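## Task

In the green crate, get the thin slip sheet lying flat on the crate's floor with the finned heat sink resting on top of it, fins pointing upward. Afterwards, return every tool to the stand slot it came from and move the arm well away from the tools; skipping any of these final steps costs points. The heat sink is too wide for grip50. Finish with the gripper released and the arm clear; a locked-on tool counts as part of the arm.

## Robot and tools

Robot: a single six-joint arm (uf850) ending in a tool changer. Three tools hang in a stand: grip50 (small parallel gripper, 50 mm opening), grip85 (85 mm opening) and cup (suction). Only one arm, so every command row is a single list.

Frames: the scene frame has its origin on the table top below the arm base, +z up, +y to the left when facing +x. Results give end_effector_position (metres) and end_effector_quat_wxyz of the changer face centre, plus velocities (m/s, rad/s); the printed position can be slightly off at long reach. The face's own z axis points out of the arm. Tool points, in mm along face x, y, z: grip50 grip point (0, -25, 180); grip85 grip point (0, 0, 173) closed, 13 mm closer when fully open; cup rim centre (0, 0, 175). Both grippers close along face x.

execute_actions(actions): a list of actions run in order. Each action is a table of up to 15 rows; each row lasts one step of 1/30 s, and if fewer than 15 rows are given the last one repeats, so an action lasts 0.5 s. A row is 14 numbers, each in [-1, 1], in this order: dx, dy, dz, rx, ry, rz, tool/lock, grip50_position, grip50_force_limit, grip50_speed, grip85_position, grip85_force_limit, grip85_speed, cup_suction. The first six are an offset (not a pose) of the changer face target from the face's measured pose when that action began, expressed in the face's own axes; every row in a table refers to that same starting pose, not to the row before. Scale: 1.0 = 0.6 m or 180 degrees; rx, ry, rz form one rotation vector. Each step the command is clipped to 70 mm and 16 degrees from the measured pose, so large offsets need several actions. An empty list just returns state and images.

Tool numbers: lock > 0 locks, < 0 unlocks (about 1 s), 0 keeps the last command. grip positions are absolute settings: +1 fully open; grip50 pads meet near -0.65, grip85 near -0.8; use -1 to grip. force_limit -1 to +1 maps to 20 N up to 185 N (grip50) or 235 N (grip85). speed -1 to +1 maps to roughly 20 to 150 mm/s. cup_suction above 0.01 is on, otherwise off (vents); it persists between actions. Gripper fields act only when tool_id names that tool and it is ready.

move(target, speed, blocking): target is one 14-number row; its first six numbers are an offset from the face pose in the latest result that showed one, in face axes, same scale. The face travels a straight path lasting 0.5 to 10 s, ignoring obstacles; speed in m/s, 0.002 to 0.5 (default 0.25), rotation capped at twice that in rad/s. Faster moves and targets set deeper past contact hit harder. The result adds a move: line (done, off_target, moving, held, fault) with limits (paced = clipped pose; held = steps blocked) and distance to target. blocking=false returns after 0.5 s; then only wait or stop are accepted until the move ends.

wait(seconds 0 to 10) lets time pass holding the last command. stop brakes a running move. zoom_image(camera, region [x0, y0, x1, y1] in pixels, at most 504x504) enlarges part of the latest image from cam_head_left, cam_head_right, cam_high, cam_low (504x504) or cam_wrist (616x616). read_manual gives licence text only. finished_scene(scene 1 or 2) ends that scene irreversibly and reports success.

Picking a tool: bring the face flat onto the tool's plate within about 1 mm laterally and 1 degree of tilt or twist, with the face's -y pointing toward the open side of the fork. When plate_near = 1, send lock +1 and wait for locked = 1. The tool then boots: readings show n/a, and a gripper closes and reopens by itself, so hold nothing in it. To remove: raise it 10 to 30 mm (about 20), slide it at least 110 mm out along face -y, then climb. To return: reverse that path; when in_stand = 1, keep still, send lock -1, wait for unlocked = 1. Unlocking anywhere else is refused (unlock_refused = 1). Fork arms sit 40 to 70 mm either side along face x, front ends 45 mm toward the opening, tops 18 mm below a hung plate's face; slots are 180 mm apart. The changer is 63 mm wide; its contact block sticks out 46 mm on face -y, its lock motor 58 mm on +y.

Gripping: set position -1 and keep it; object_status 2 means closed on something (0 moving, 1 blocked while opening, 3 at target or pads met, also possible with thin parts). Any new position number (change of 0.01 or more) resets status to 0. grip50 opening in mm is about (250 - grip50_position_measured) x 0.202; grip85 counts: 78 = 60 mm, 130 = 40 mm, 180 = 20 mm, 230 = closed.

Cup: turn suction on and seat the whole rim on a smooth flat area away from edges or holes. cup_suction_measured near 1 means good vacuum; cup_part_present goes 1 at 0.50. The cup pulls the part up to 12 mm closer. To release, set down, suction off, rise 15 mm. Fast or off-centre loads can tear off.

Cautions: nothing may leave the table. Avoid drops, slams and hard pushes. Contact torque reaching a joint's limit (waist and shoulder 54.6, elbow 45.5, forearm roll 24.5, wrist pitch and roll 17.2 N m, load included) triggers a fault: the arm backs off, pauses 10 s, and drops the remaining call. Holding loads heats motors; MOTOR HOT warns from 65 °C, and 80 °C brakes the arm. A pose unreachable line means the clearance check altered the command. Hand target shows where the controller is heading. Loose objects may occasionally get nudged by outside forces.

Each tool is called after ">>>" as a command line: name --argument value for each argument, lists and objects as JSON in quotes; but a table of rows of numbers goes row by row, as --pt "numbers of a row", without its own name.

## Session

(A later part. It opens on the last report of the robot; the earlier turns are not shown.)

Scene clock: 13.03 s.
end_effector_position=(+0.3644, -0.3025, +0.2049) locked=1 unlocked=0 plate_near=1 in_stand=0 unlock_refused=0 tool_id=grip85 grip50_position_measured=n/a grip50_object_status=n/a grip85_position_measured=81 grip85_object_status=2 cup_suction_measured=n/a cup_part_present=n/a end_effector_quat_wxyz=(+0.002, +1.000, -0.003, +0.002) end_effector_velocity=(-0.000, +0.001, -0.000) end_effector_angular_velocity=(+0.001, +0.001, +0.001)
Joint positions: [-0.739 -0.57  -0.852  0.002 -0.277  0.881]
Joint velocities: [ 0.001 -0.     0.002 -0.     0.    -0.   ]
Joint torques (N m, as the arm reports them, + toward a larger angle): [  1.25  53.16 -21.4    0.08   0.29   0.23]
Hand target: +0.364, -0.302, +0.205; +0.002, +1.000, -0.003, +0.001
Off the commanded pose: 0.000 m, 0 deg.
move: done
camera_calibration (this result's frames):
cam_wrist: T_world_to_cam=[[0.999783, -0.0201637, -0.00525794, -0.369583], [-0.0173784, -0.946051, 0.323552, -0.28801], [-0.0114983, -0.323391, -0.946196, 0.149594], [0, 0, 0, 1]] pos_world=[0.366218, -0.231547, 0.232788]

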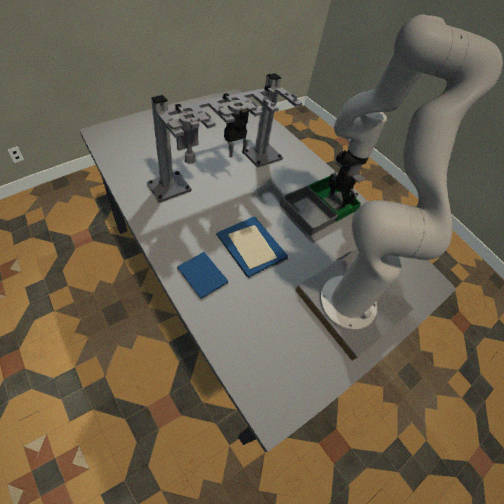

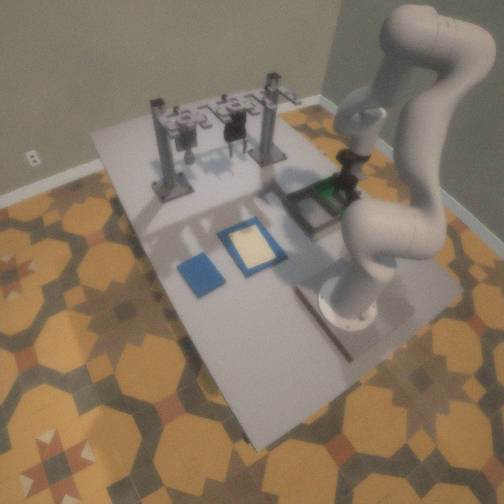

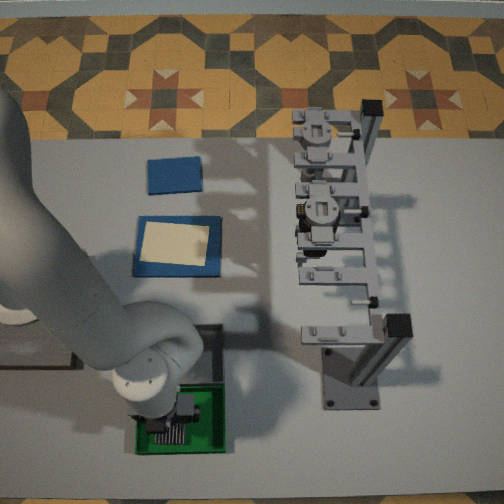

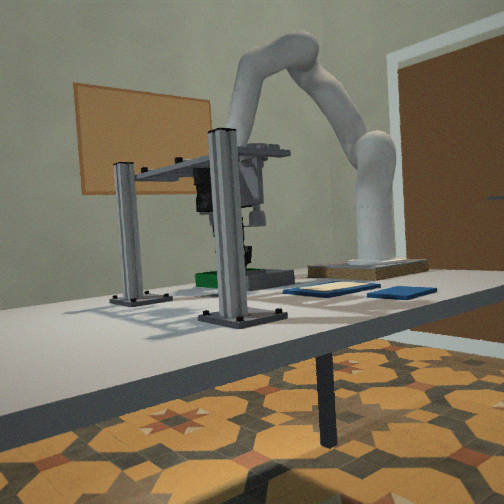

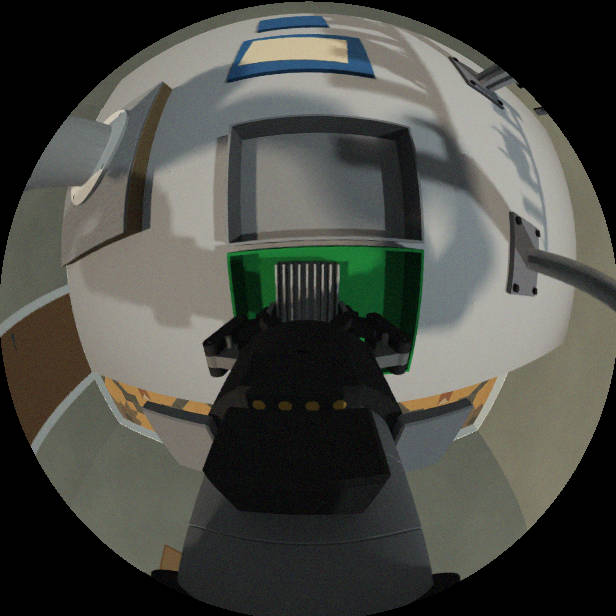

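>>> move --target '[0,0,-0.115,0,0,0,0,0,0,0,-1,-0.3,-0.3,0]' --speed 0.1

>>> move --target '[0.2913,-0.237,0,0,0,-0.5,0,0,0,0,-1,-0.3,-0.3,0]' --speed 0.35

>>> move --target '[0,0,0.112,0,0,0,0,0,0,0,-1,-0.3,-0.3,0]' --speed 0.07

>>> move --target '[0,0,0.008,0,0,0,0,0,0,0,-1,-0.3,-0.3,0]' --speed 0.015

Scene clock: 14.30 s.
end_effector_position=(+0.3641, -0.3022, +0.2737) locked=1 unlocked=0 plate_near=1 in_stand=0 unlock_refused=0 tool_id=grip85 grip50_position_measured=n/a grip50_object_status=n/a grip85_position_measured=81 grip85_object_status=2 cup_suction_measured=n/a cup_part_present=n/a end_effector_quat_wxyz=(+0.002, +1.000, -0.003, +0.001) end_effector_velocity=(-0.001, +0.000, +0.001) end_effector_angular_velocity=(+0.000, +0.000, -0.001)
Joint positions: [-0.739 -0.423 -0.849  0.001 -0.422  0.881]
Joint velocities: [-0.001  0.004  0.001 -0.    -0.003  0.   ]
Joint torques (N m, as the arm reports them, + toward a larger angle): [  1.88  58.51 -29.47   0.24  -0.09   0.23]
Hand target: +0.364, -0.302, +0.274; +0.002, +1.000, -0.003, +0.002
Off the commanded pose: 0.000 m, 0 deg.
move: done
camera_calibration (this result's frames):
cam_wrist: T_world_to_cam=[[0.99978, -0.0201706, -0.00571166, -0.368819], [-0.017242, -0.946157, 0.323249, -0.309956], [-0.0119242, -0.323079, -0.946297, 0.214986], [0, 0, 0, 1]] pos_world=[0.365958, -0.231248, 0.301527]

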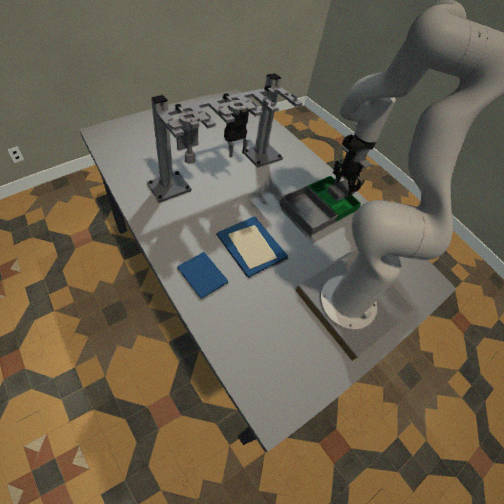

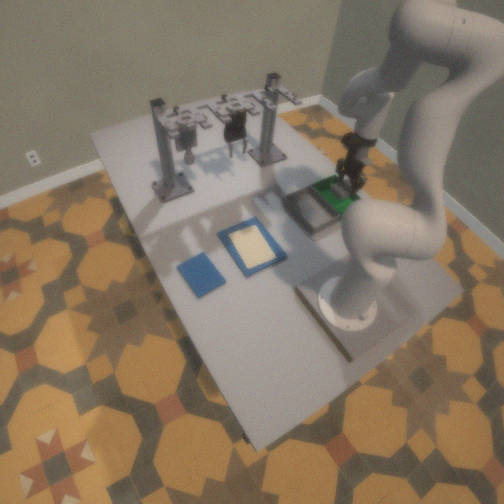

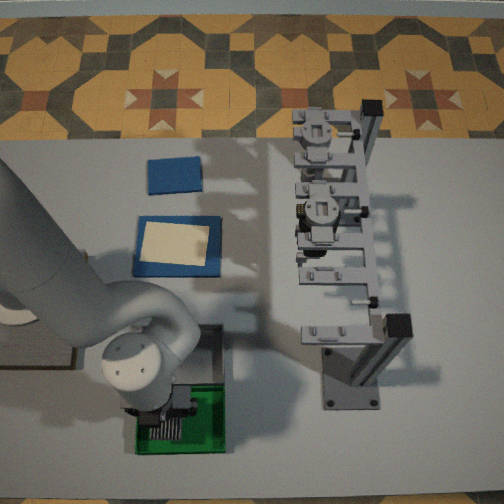

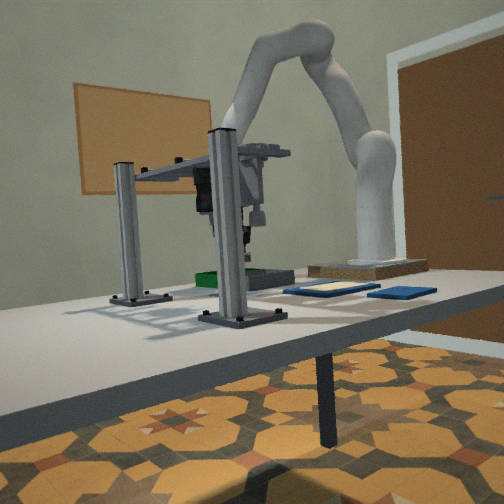

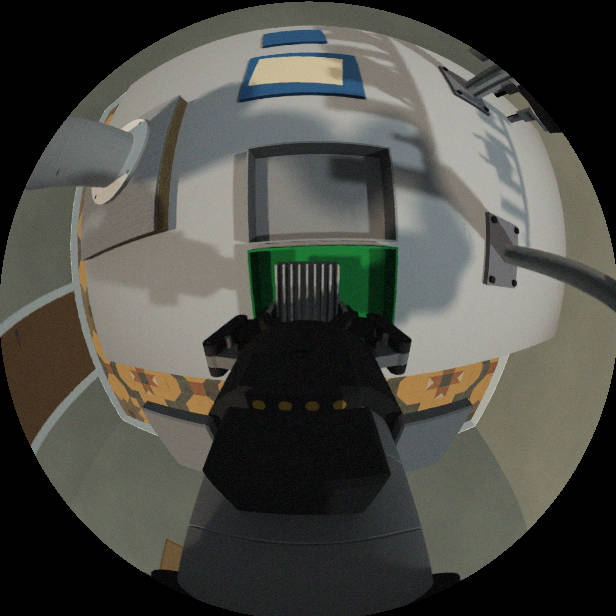

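Scene clock: 17.00 s.
end_effector_position=(+0.5398, -0.1609, +0.2736) locked=1 unlocked=0 plate_near=1 in_stand=0 unlock_refused=0 tool_id=grip85 grip50_position_measured=n/a grip50_object_status=n/a grip85_position_measured=81 grip85_object_status=2 cup_suction_measured=n/a cup_part_present=n/a end_effector_quat_wxyz=(+0.002, +0.709, +0.705, +0.000) end_effector_velocity=(+0.001, +0.001, -0.001) end_effector_angular_velocity=(+0.002, +0.001, +0.009)
Joint positions: [-0.336 -0.596 -1.122 -0.001 -0.523 -0.284]
Joint velocities: [ 0.001 -0.003 -0.003  0.004 -0.001 -0.011]
Joint torques (N m, as the arm reports them, + toward a larger angle): [  1.51  70.19 -32.24   0.36  -0.15   0.25]
Hand target: +0.540, -0.161, +0.274; +0.002, +0.709, +0.705, +0.000
Off the commanded pose: 0.000 m, 0 deg.
move: done
camera_calibration (this result's frames):
cam_wrist: T_world_to_cam=[[0.0211595, 0.999713, -0.0112369, 0.152292], [0.946365, -0.0164034, 0.322684, -0.543637], [0.322407, -0.0174621, -0.94644, 0.13139], [0, 0, 0, 1]] pos_world=[0.468896, -0.158872, 0.301486]

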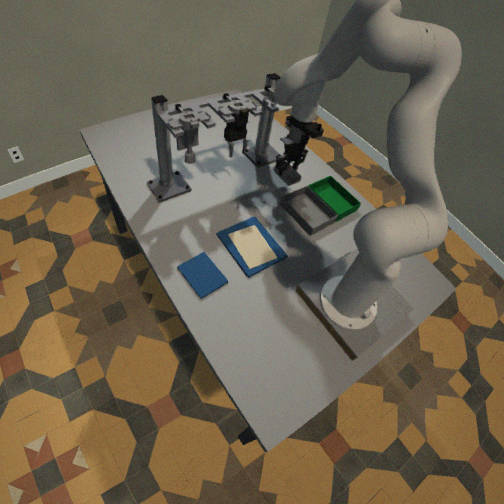

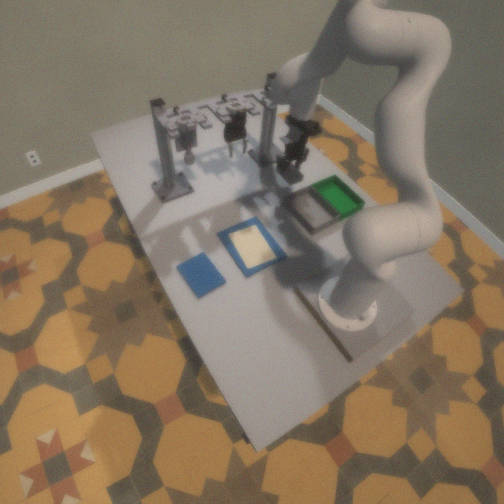

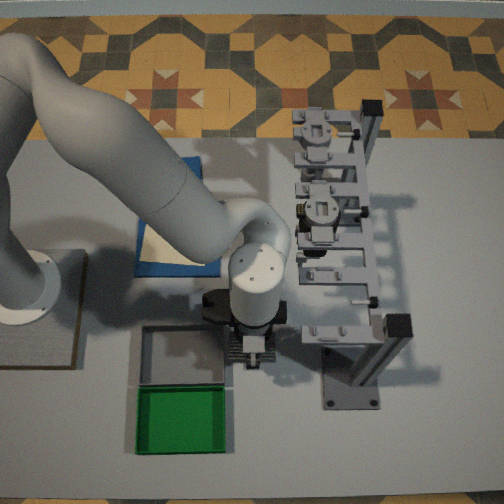

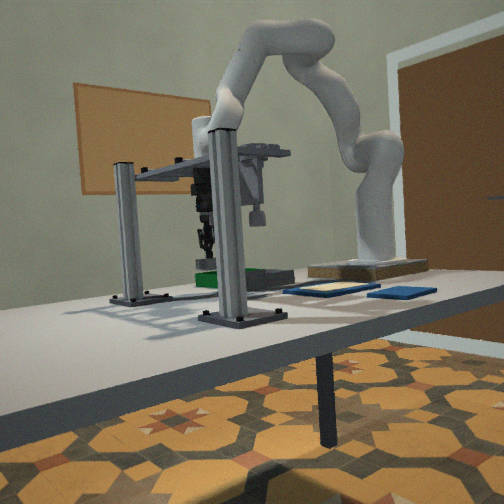

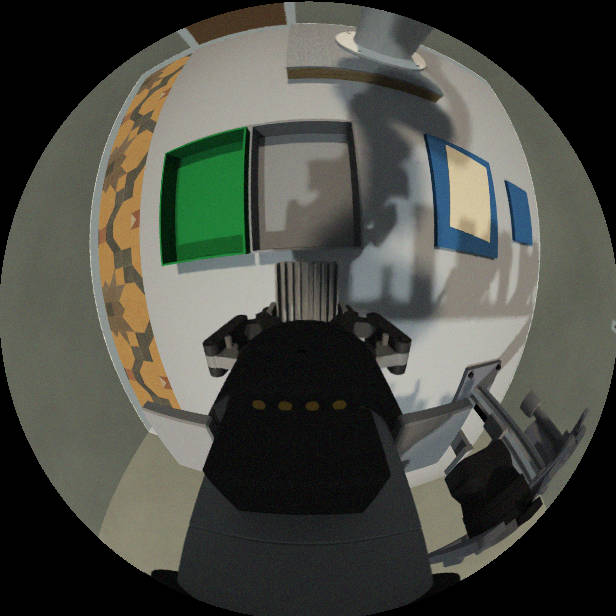

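Scene clock: 18.30 s.
end_effector_position=(+0.5400, -0.1611, +0.2066) locked=1 unlocked=0 plate_near=1 in_stand=0 unlock_refused=0 tool_id=grip85 grip50_position_measured=n/a grip50_object_status=n/a grip85_position_measured=81 grip85_object_status=2 cup_suction_measured=n/a cup_part_present=n/a end_effector_quat_wxyz=(+0.002, +0.709, +0.705, +0.000) end_effector_velocity=(-0.000, -0.000, -0.001) end_effector_angular_velocity=(-0.000, +0.000, +0.000)
Joint positions: [-0.336 -0.716 -1.125 -0.001 -0.404 -0.284]
Joint velocities: [-0.    -0.002 -0.    -0.     0.001 -0.001]
Joint torques (N m, as the arm reports them, + toward a larger angle): [  1.8   72.93 -29.11   0.32  -0.1    0.24]
Hand target: +0.540, -0.161, +0.206; +0.002, +0.709, +0.705, +0.000
Off the commanded pose: 0.000 m, 0 deg.
move: done
camera_calibration (this result's frames):
cam_wrist: T_world_to_cam=[[0.0211545, 0.999712, -0.0113311, 0.151753], [0.946224, -0.0163605, 0.3231, -0.522267], [0.322821, -0.0175568, -0.946297, 0.0676544], [0, 0, 0, 1]] pos_world=[0.469131, -0.159067, 0.234485]

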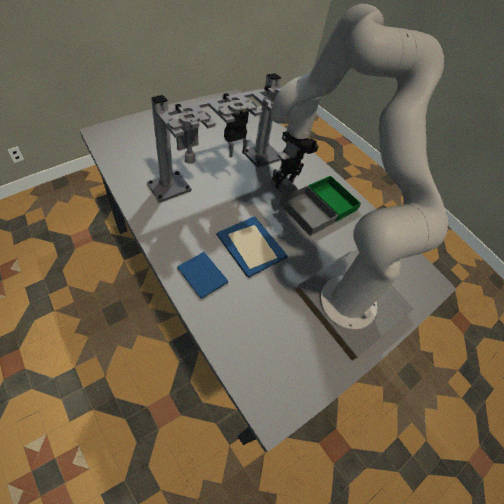

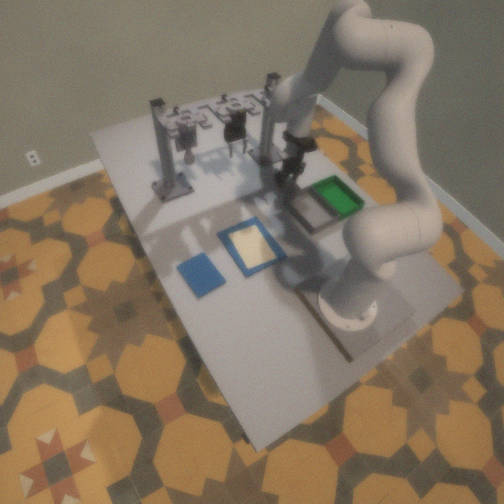

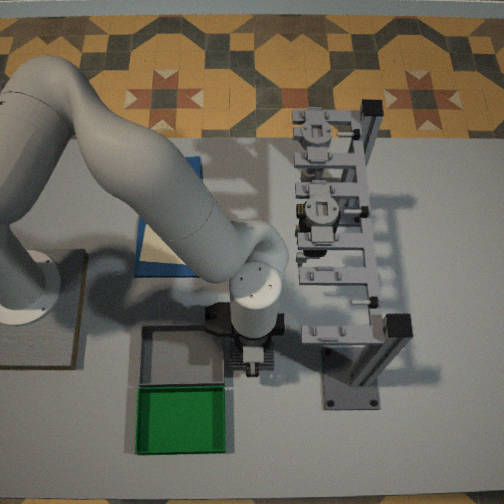

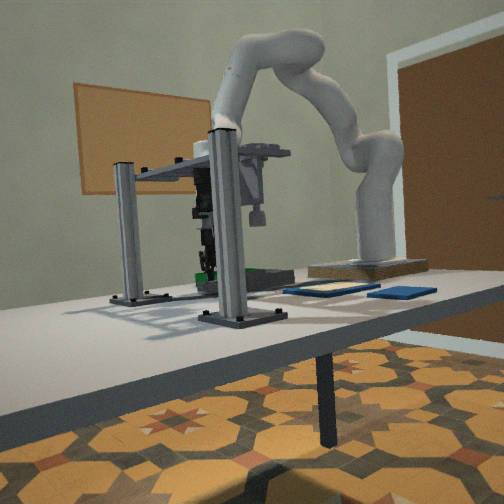

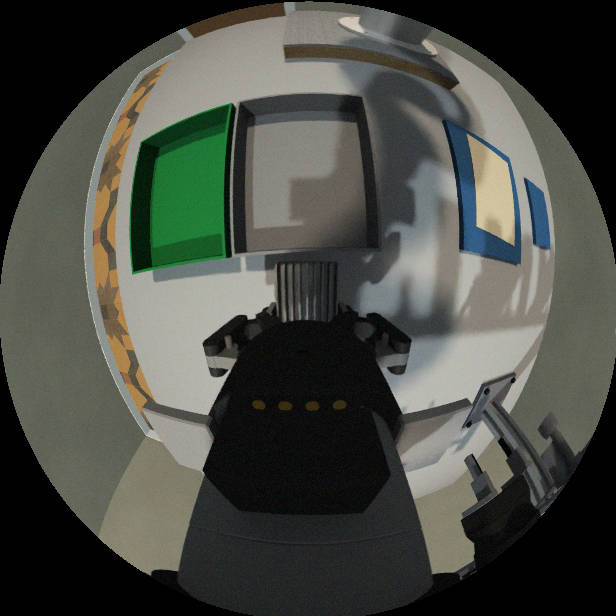

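Scene clock: 19.00 s.
end_effector_position=(+0.5403, -0.1612, +0.2024) locked=1 unlocked=0 plate_near=1 in_stand=0 unlock_refused=0 tool_id=grip85 grip50_position_measured=n/a grip50_object_status=n/a grip85_position_measured=81 grip85_object_status=2 cup_suction_measured=n/a cup_part_present=n/a end_effector_quat_wxyz=(+0.002, +0.709, +0.705, +0.000) end_effector_velocity=(+0.001, -0.001, -0.000) end_effector_angular_velocity=(-0.001, -0.002, -0.001)
Joint positions: [-0.336 -0.725 -1.126 -0.001 -0.397 -0.284]
Joint velocities: [-0.001 -0.001 -0.001 -0.     0.002  0.001]
Joint torques (N m, as the arm reports them, + toward a larger angle): [  1.35  66.19 -25.73   0.08   0.31   0.29]
Hand target: +0.540, -0.161, +0.202; +0.002, +0.709, +0.705, +0.000
Off the commanded pose: 0.001 m, 0 deg.
move: done
camera_calibration (this result's frames):
cam_wrist: T_world_to_cam=[[0.0211721, 0.99971, -0.0114658, 0.151809], [0.946049, -0.0163242, 0.323611, -0.521168], [0.32333, -0.0176987, -0.946121, 0.0632041], [0, 0, 0, 1]] pos_world=[0.469401, -0.159154, 0.230195]

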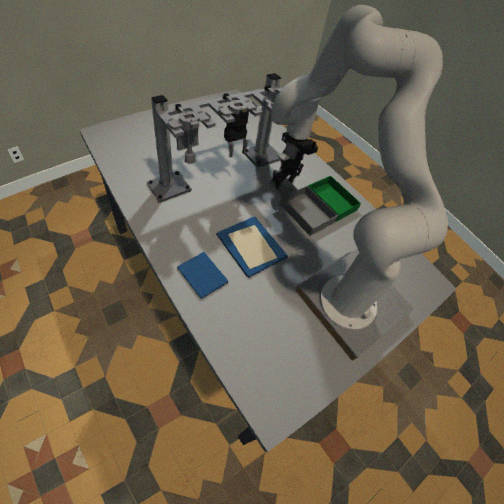

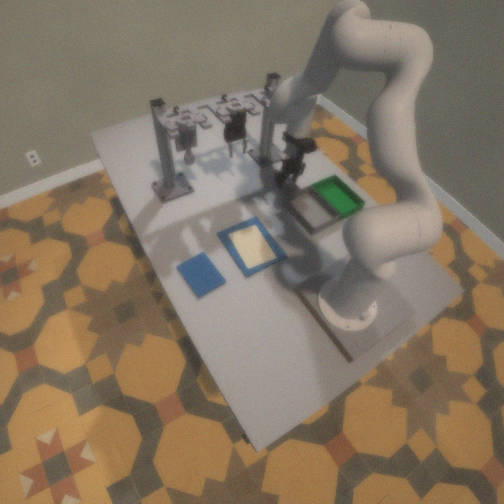

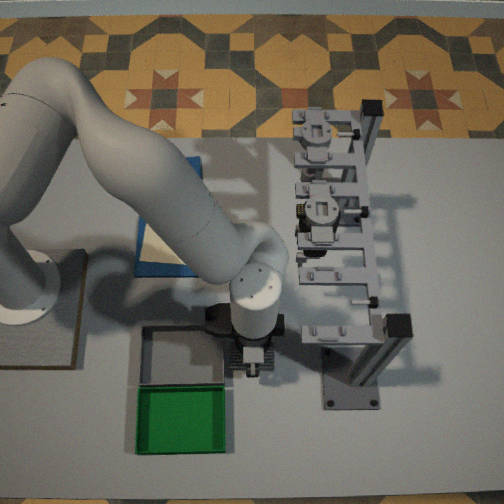

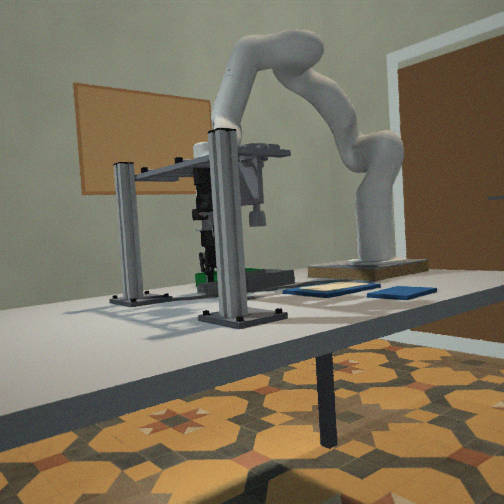

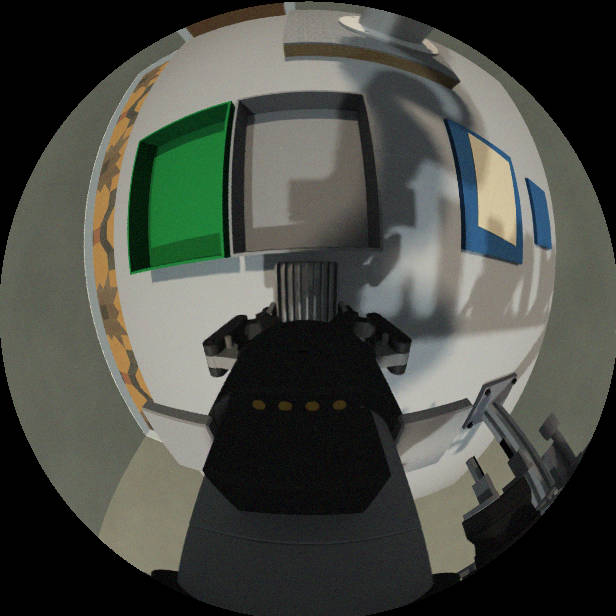

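>>> move --target '[0,0,0,0,0,0,0,0,0,0,1,-0.3,0,0]'

>>> move --target '[0,-0.008,-0.2998,0.001,0,0,0,0,0,0,1,-0.3,0,0]'

Scene clock: 19.87 s.
end_effector_position=(+0.5403, -0.1612, +0.2023) locked=1 unlocked=0 plate_near=1 in_stand=0 unlock_refused=0 tool_id=grip85 grip50_position_measured=n/a grip50_object_status=n/a grip85_position_measured=3 grip85_object_status=3 cup_suction_measured=n/a cup_part_present=n/a end_effector_quat_wxyz=(+0.002, +0.709, +0.705, +0.000) end_effector_velocity=(+0.000, +0.001, +0.000) end_effector_angular_velocity=(-0.000, -0.001, +0.001)
Joint positions: [-0.336 -0.725 -1.126 -0.001 -0.397 -0.284]
Joint velocities: [ 0.001  0.001  0.001 -0.     0.     0.   ]
Joint torques (N m, as the arm reports them, + toward a larger angle): [  1.59  72.69 -28.09   0.27  -0.06   0.25]
Hand target: +0.540, -0.161, +0.202; +0.002, +0.709, +0.705, +0.000
Off the commanded pose: 0.000 m, 0 deg.
move: done
camera_calibration (this result's frames):
cam_wrist: T_world_to_cam=[[0.0211716, 0.99971, -0.011463, 0.151808], [0.946053, -0.0163247, 0.323601, -0.521161], [0.32332, -0.0176957, -0.946124, 0.0632044], [0, 0, 0, 1]] pos_world=[0.469397, -0.159153, 0.230188]

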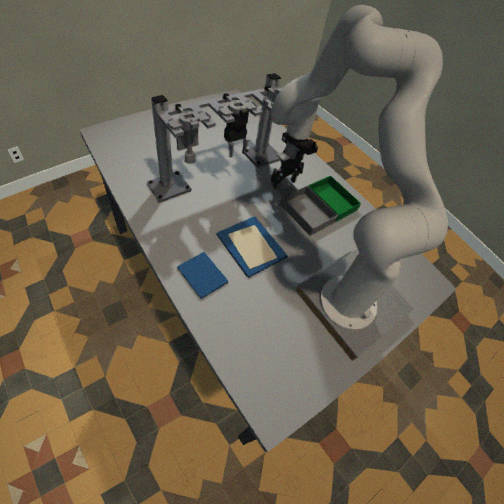

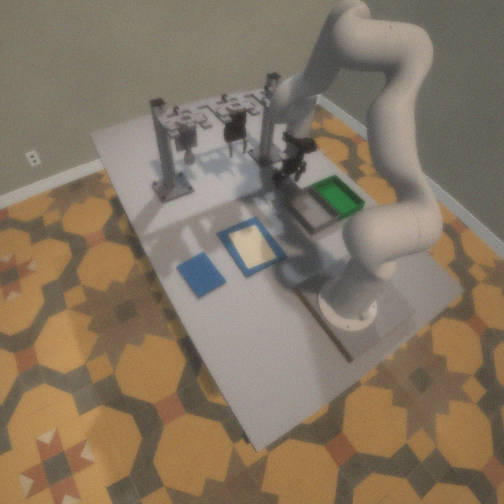

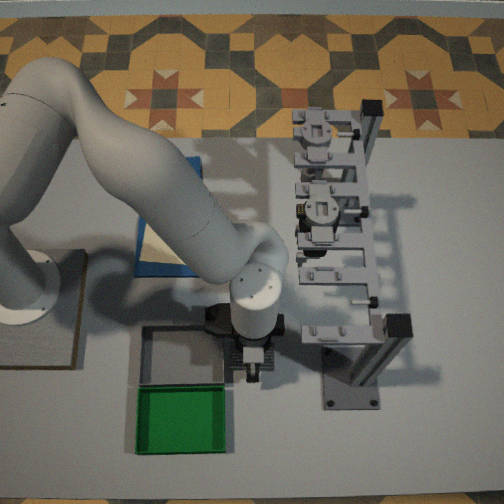

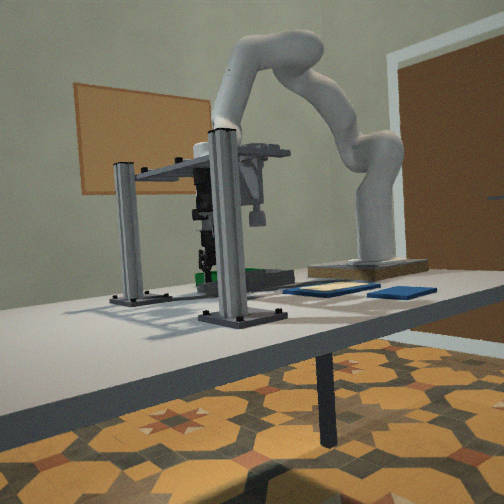

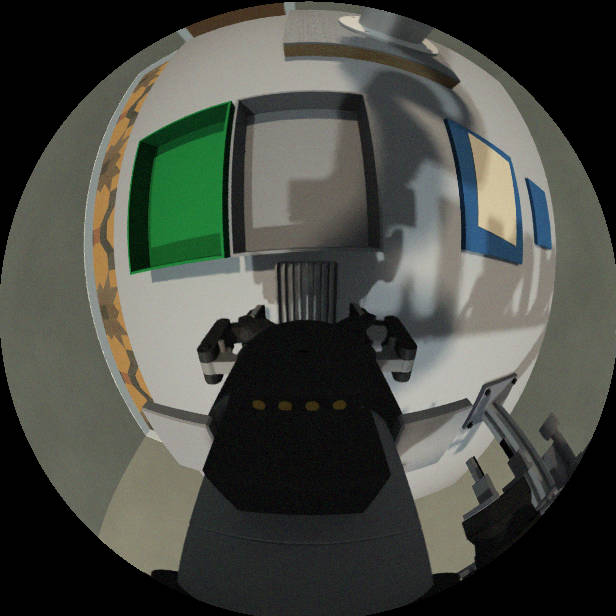

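Scene clock: 21.03 s.
end_effector_position=(+0.5348, -0.1606, +0.3816) locked=1 unlocked=0 plate_near=1 in_stand=0 unlock_refused=0 tool_id=grip85 grip50_position_measured=n/a grip50_object_status=n/a grip85_position_measured=3 grip85_object_status=3 cup_suction_measured=n/a cup_part_present=n/a end_effector_quat_wxyz=(+0.001, +0.709, +0.705, -0.001) end_effector_velocity=(+0.000, -0.000, +0.004) end_effector_angular_velocity=(-0.001, -0.004, -0.000)
Joint positions: [-0.338 -0.429 -1.16  -0.002 -0.731 -0.285]
Joint velocities: [-0.     0.006 -0.002 -0.    -0.005  0.   ]
Joint torques (N m, as the arm reports them, + toward a larger angle): [  2.13  63.62 -35.31   0.46  -0.08   0.25]
Hand target: +0.535, -0.161, +0.382; +0.001, +0.709, +0.705, -0.001
Off the commanded pose: 0.001 m, 0 deg.
move: done
camera_calibration (this result's frames):
cam_wrist: T_world_to_cam=[[0.0211646, 0.999712, -0.0112913, 0.153347], [0.947402, -0.0164471, 0.319624, -0.573192], [0.319347, -0.0174621, -0.947477, 0.237277], [0, 0, 0, 1]] pos_world=[0.464024, -0.158587, 0.409752]

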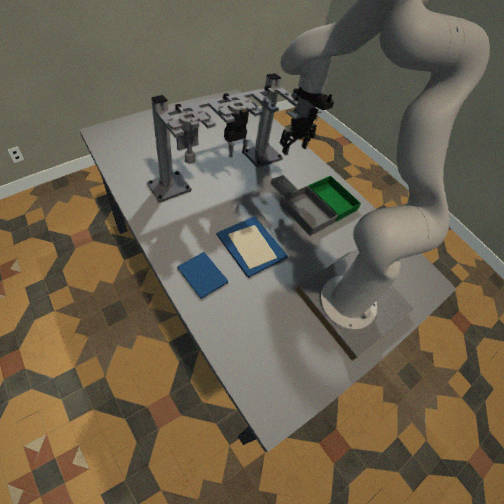

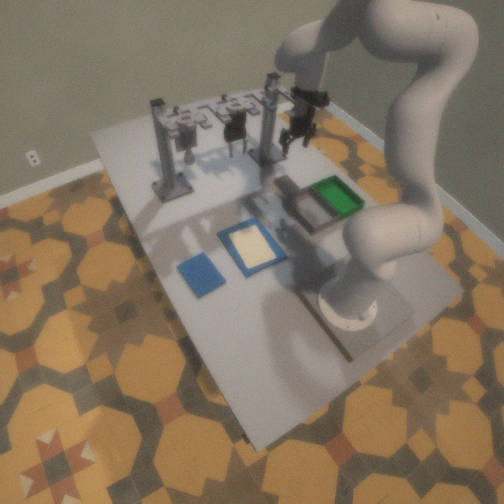

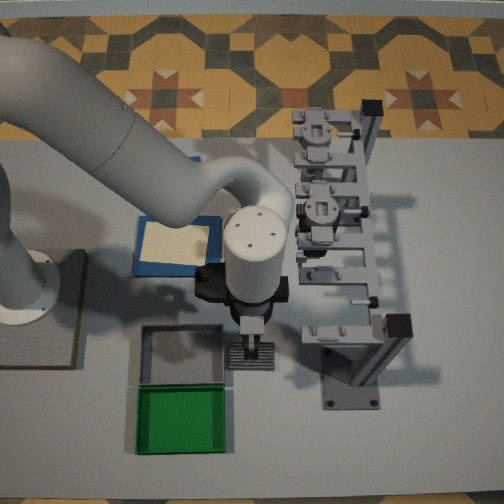

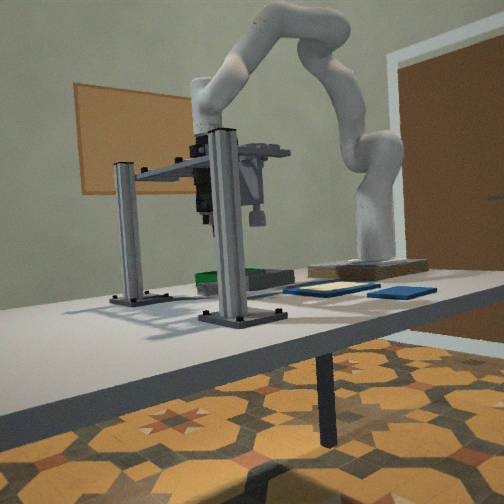

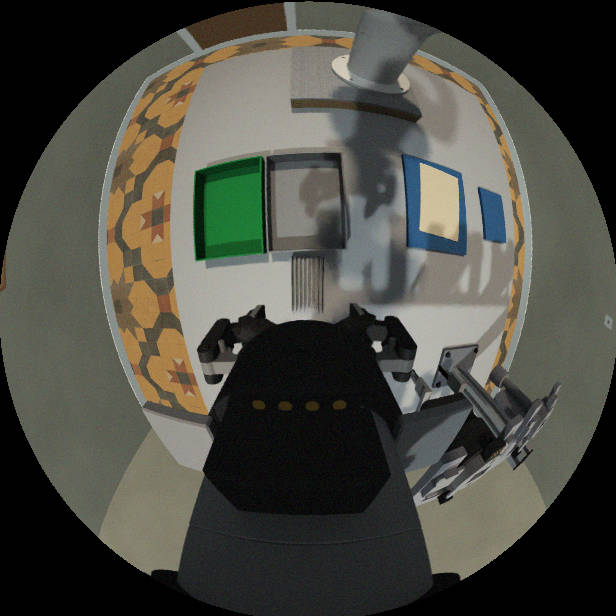

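>>> move --target '[-0.0012,0.2165,-0.001,0,0,0,0,0,0,0,1,0,0,0]' --speed 0.18

>>> move --target '[0,0,0.0335,0,0,0,0,0,0,0,1,0,0,0]' --speed 0.04

>>> execute_actions --actions '[[[0,0,0,0,0,0,-1,0,0,0,1,0,0,0]],[[0,0,0,0,0,0,-1,0,0,0,1,0,0,0]],[[0,0,0,0,0,0,-1,0,0,0,1,0,0,0]]]'

Scene clock: 24.40 s.
end_effector_position=(+0.6644, -0.1623, +0.3820) locked=1 unlocked=0 plate_near=1 in_stand=0 unlock_refused=0 tool_id=grip85 grip50_position_measured=n/a grip50_object_status=n/a grip85_position_measured=3 grip85_object_status=3 cup_suction_measured=n/a cup_part_present=n/a end_effector_quat_wxyz=(+0.001, +0.709, +0.705, -0.001) end_effector_velocity=(+0.002, -0.000, +0.000) end_effector_angular_velocity=(-0.000, -0.002, -0.000)
Joint positions: [-0.285 -0.726 -1.612 -0.002 -0.886 -0.233]
Joint velocities: [ 0.    -0.004 -0.007  0.    -0.001  0.   ]
Joint torques (N m, as the arm reports them, + toward a larger angle): [  1.38  81.83 -37.1    0.65  -0.14   0.24]
Hand target: +0.665, -0.162, +0.382; +0.001, +0.709, +0.705, -0.001
Off the commanded pose: 0.000 m, 0 deg.
move: done
camera_calibration (this result's frames):
cam_wrist: T_world_to_cam=[[0.0212462, 0.999712, -0.0111727, 0.152161], [0.947441, -0.0165646, 0.319502, -0.696103], [0.319225, -0.0173737, -0.94752, 0.196389], [0, 0, 0, 1]] pos_world=[0.593592, -0.160236, 0.410189]

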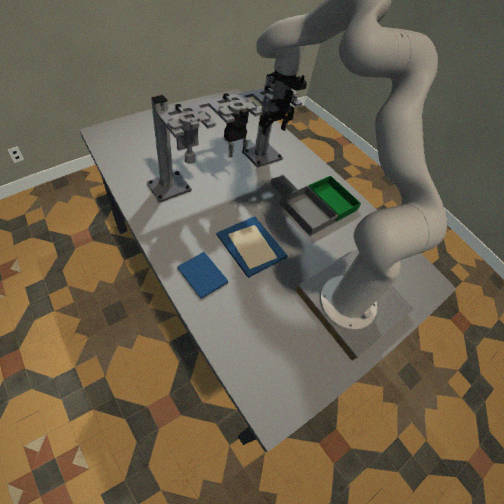

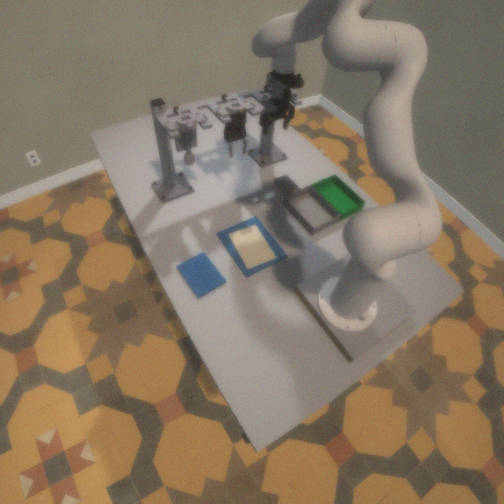

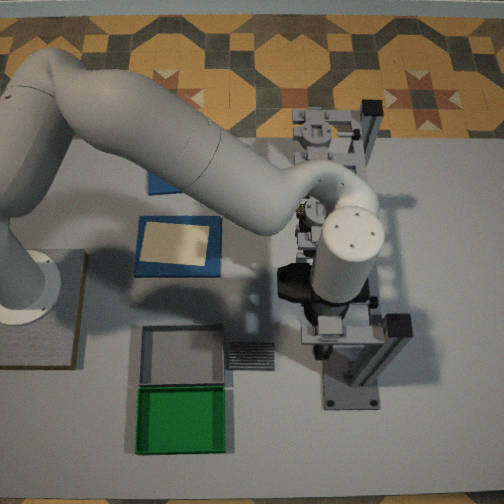

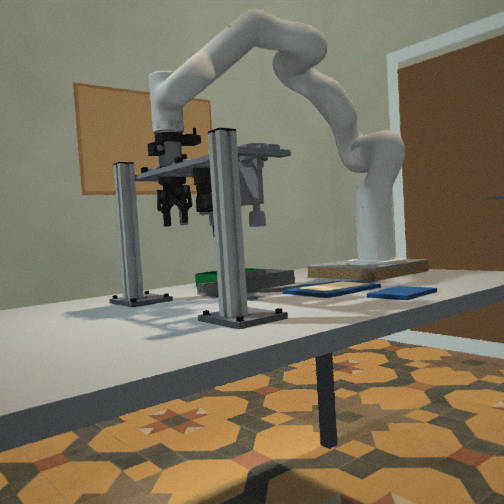

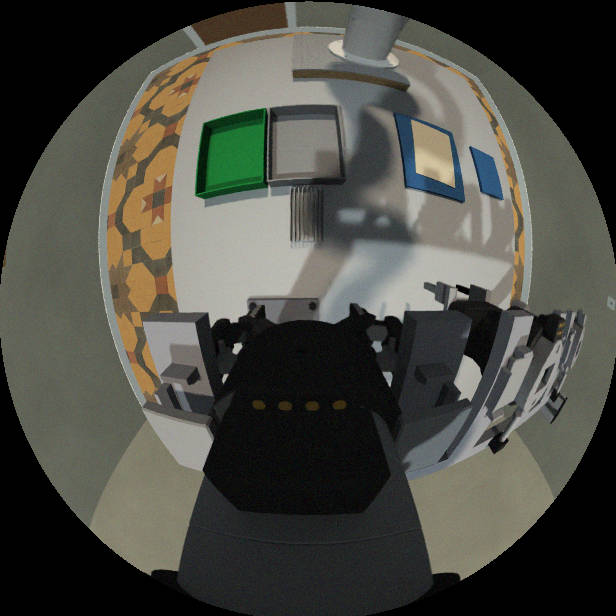

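Scene clock: 25.17 s.
end_effector_position=(+0.6646, -0.1624, +0.3627) locked=1 unlocked=0 plate_near=1 in_stand=1 unlock_refused=0 tool_id=grip85 grip50_position_measured=n/a grip50_object_status=n/a grip85_position_measured=3 grip85_object_status=3 cup_suction_measured=n/a cup_part_present=n/a end_effector_quat_wxyz=(+0.001, +0.709, +0.705, -0.001) end_effector_velocity=(+0.001, -0.000, +0.000) end_effector_angular_velocity=(-0.001, -0.003, +0.000)
Joint positions: [-0.286 -0.745 -1.597 -0.001 -0.85  -0.233]
Joint velocities: [-0.     0.    -0.001  0.     0.002 -0.001]
Joint torques (N m, as the arm reports them, + toward a larger angle): [  0.98  77.03 -33.81   0.46   0.01   0.21]
Hand target: +0.664, -0.162, +0.362; +0.001, +0.709, +0.705, -0.001
Off the commanded pose: 0.001 m, 0 deg.
move: done
camera_calibration (this result's frames):
cam_wrist: T_world_to_cam=[[0.0212487, 0.99971, -0.0113197, 0.152077], [0.947139, -0.0165034, 0.320398, -0.690178], [0.320118, -0.0175293, -0.947215, 0.177243], [0, 0, 0, 1]] pos_world=[0.593724, -0.160316, 0.39074]

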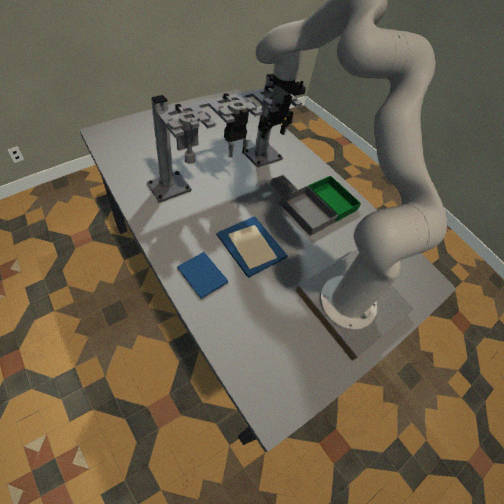

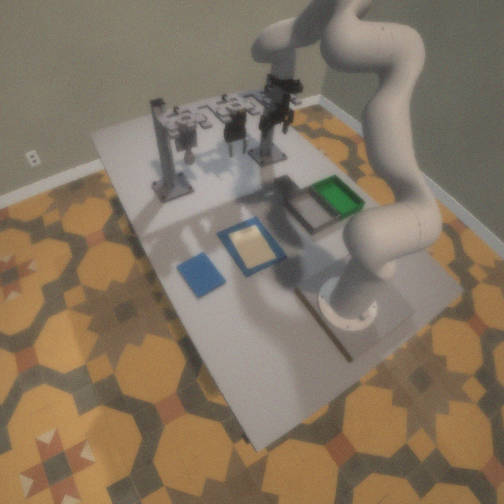

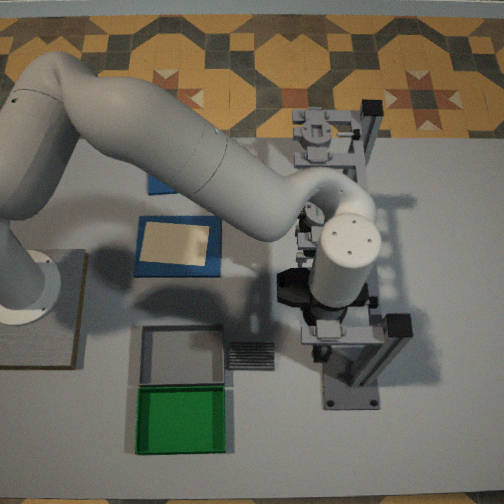

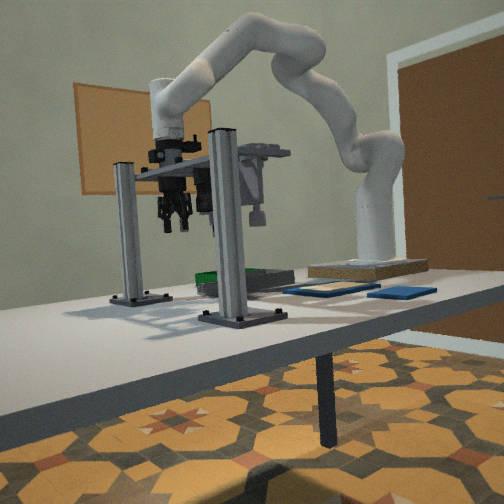

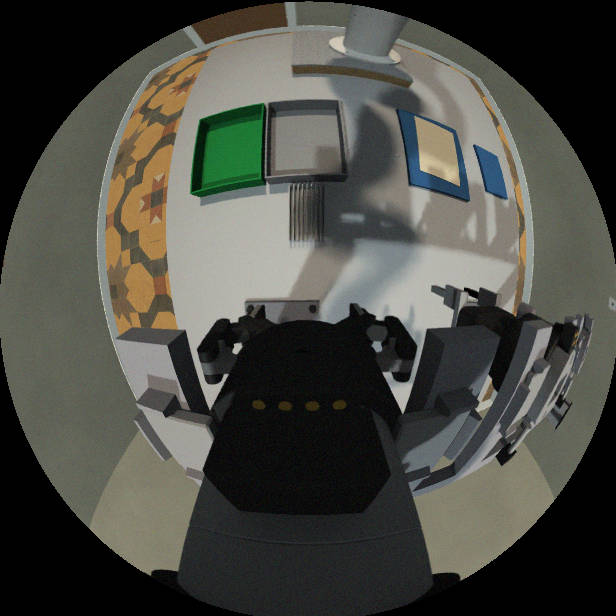

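Scene clock: 26.67 s.
end_effector_position=(+0.6645, -0.1623, +0.3626) locked=0 unlocked=1 plate_near=1 in_stand=1 unlock_refused=0 tool_id=none grip50_position_measured=n/a grip50_object_status=n/a grip85_position_measured=n/a grip85_object_status=n/a cup_suction_measured=n/a cup_part_present=n/a end_effector_quat_wxyz=(+0.001, +0.709, +0.705, -0.001) end_effector_velocity=(+0.000, +0.001, +0.001) end_effector_angular_velocity=(-0.000, -0.002, +0.001)
Joint positions: [-0.286 -0.745 -1.597 -0.002 -0.85  -0.233]
Joint velocities: [ 0.001  0.001 -0.001  0.     0.    -0.   ]
Joint torques (N m, as the arm reports them, + toward a larger angle): [  1.59  70.12 -29.72   0.42  -0.11   0.3 ]
Hand target: +0.665, -0.162, +0.363; +0.001, +0.709, +0.705, -0.001
Off the commanded pose: 0.000 m, 0 deg.
camera_calibration (this result's frames):
cam_wrist: T_world_to_cam=[[0.0212132, 0.999711, -0.0113268, 0.152094], [0.947185, -0.01647, 0.320263, -0.690105], [0.319984, -0.0175224, -0.947261, 0.177276], [0, 0, 0, 1]] pos_world=[0.593705, -0.16031, 0.390665]

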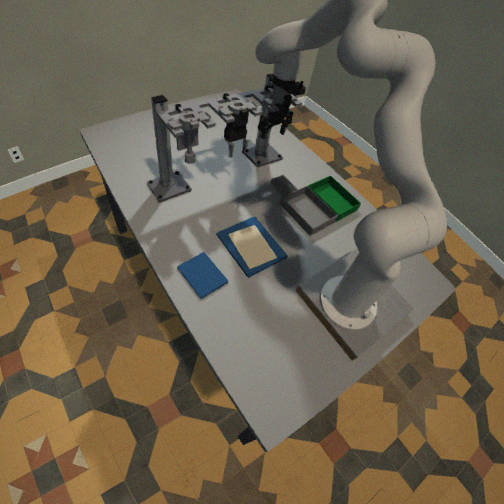

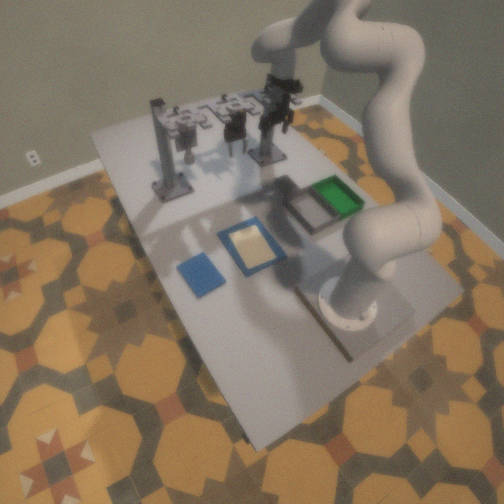

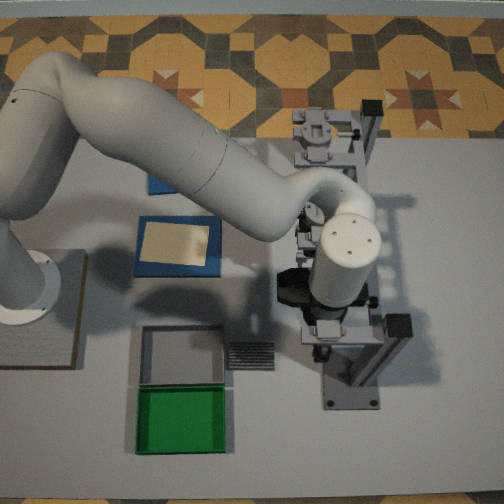

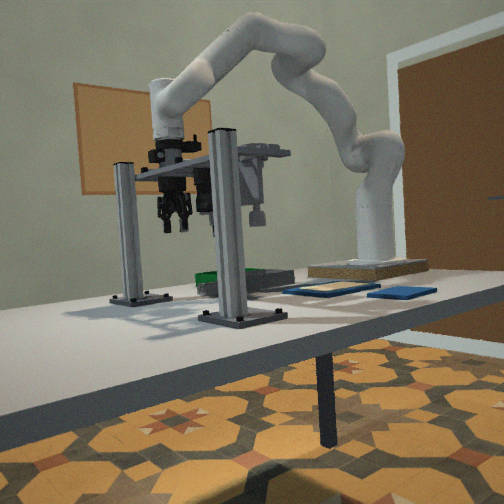

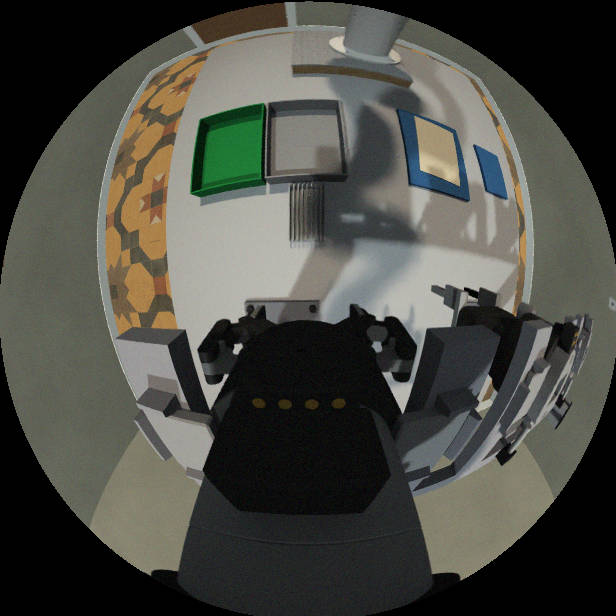

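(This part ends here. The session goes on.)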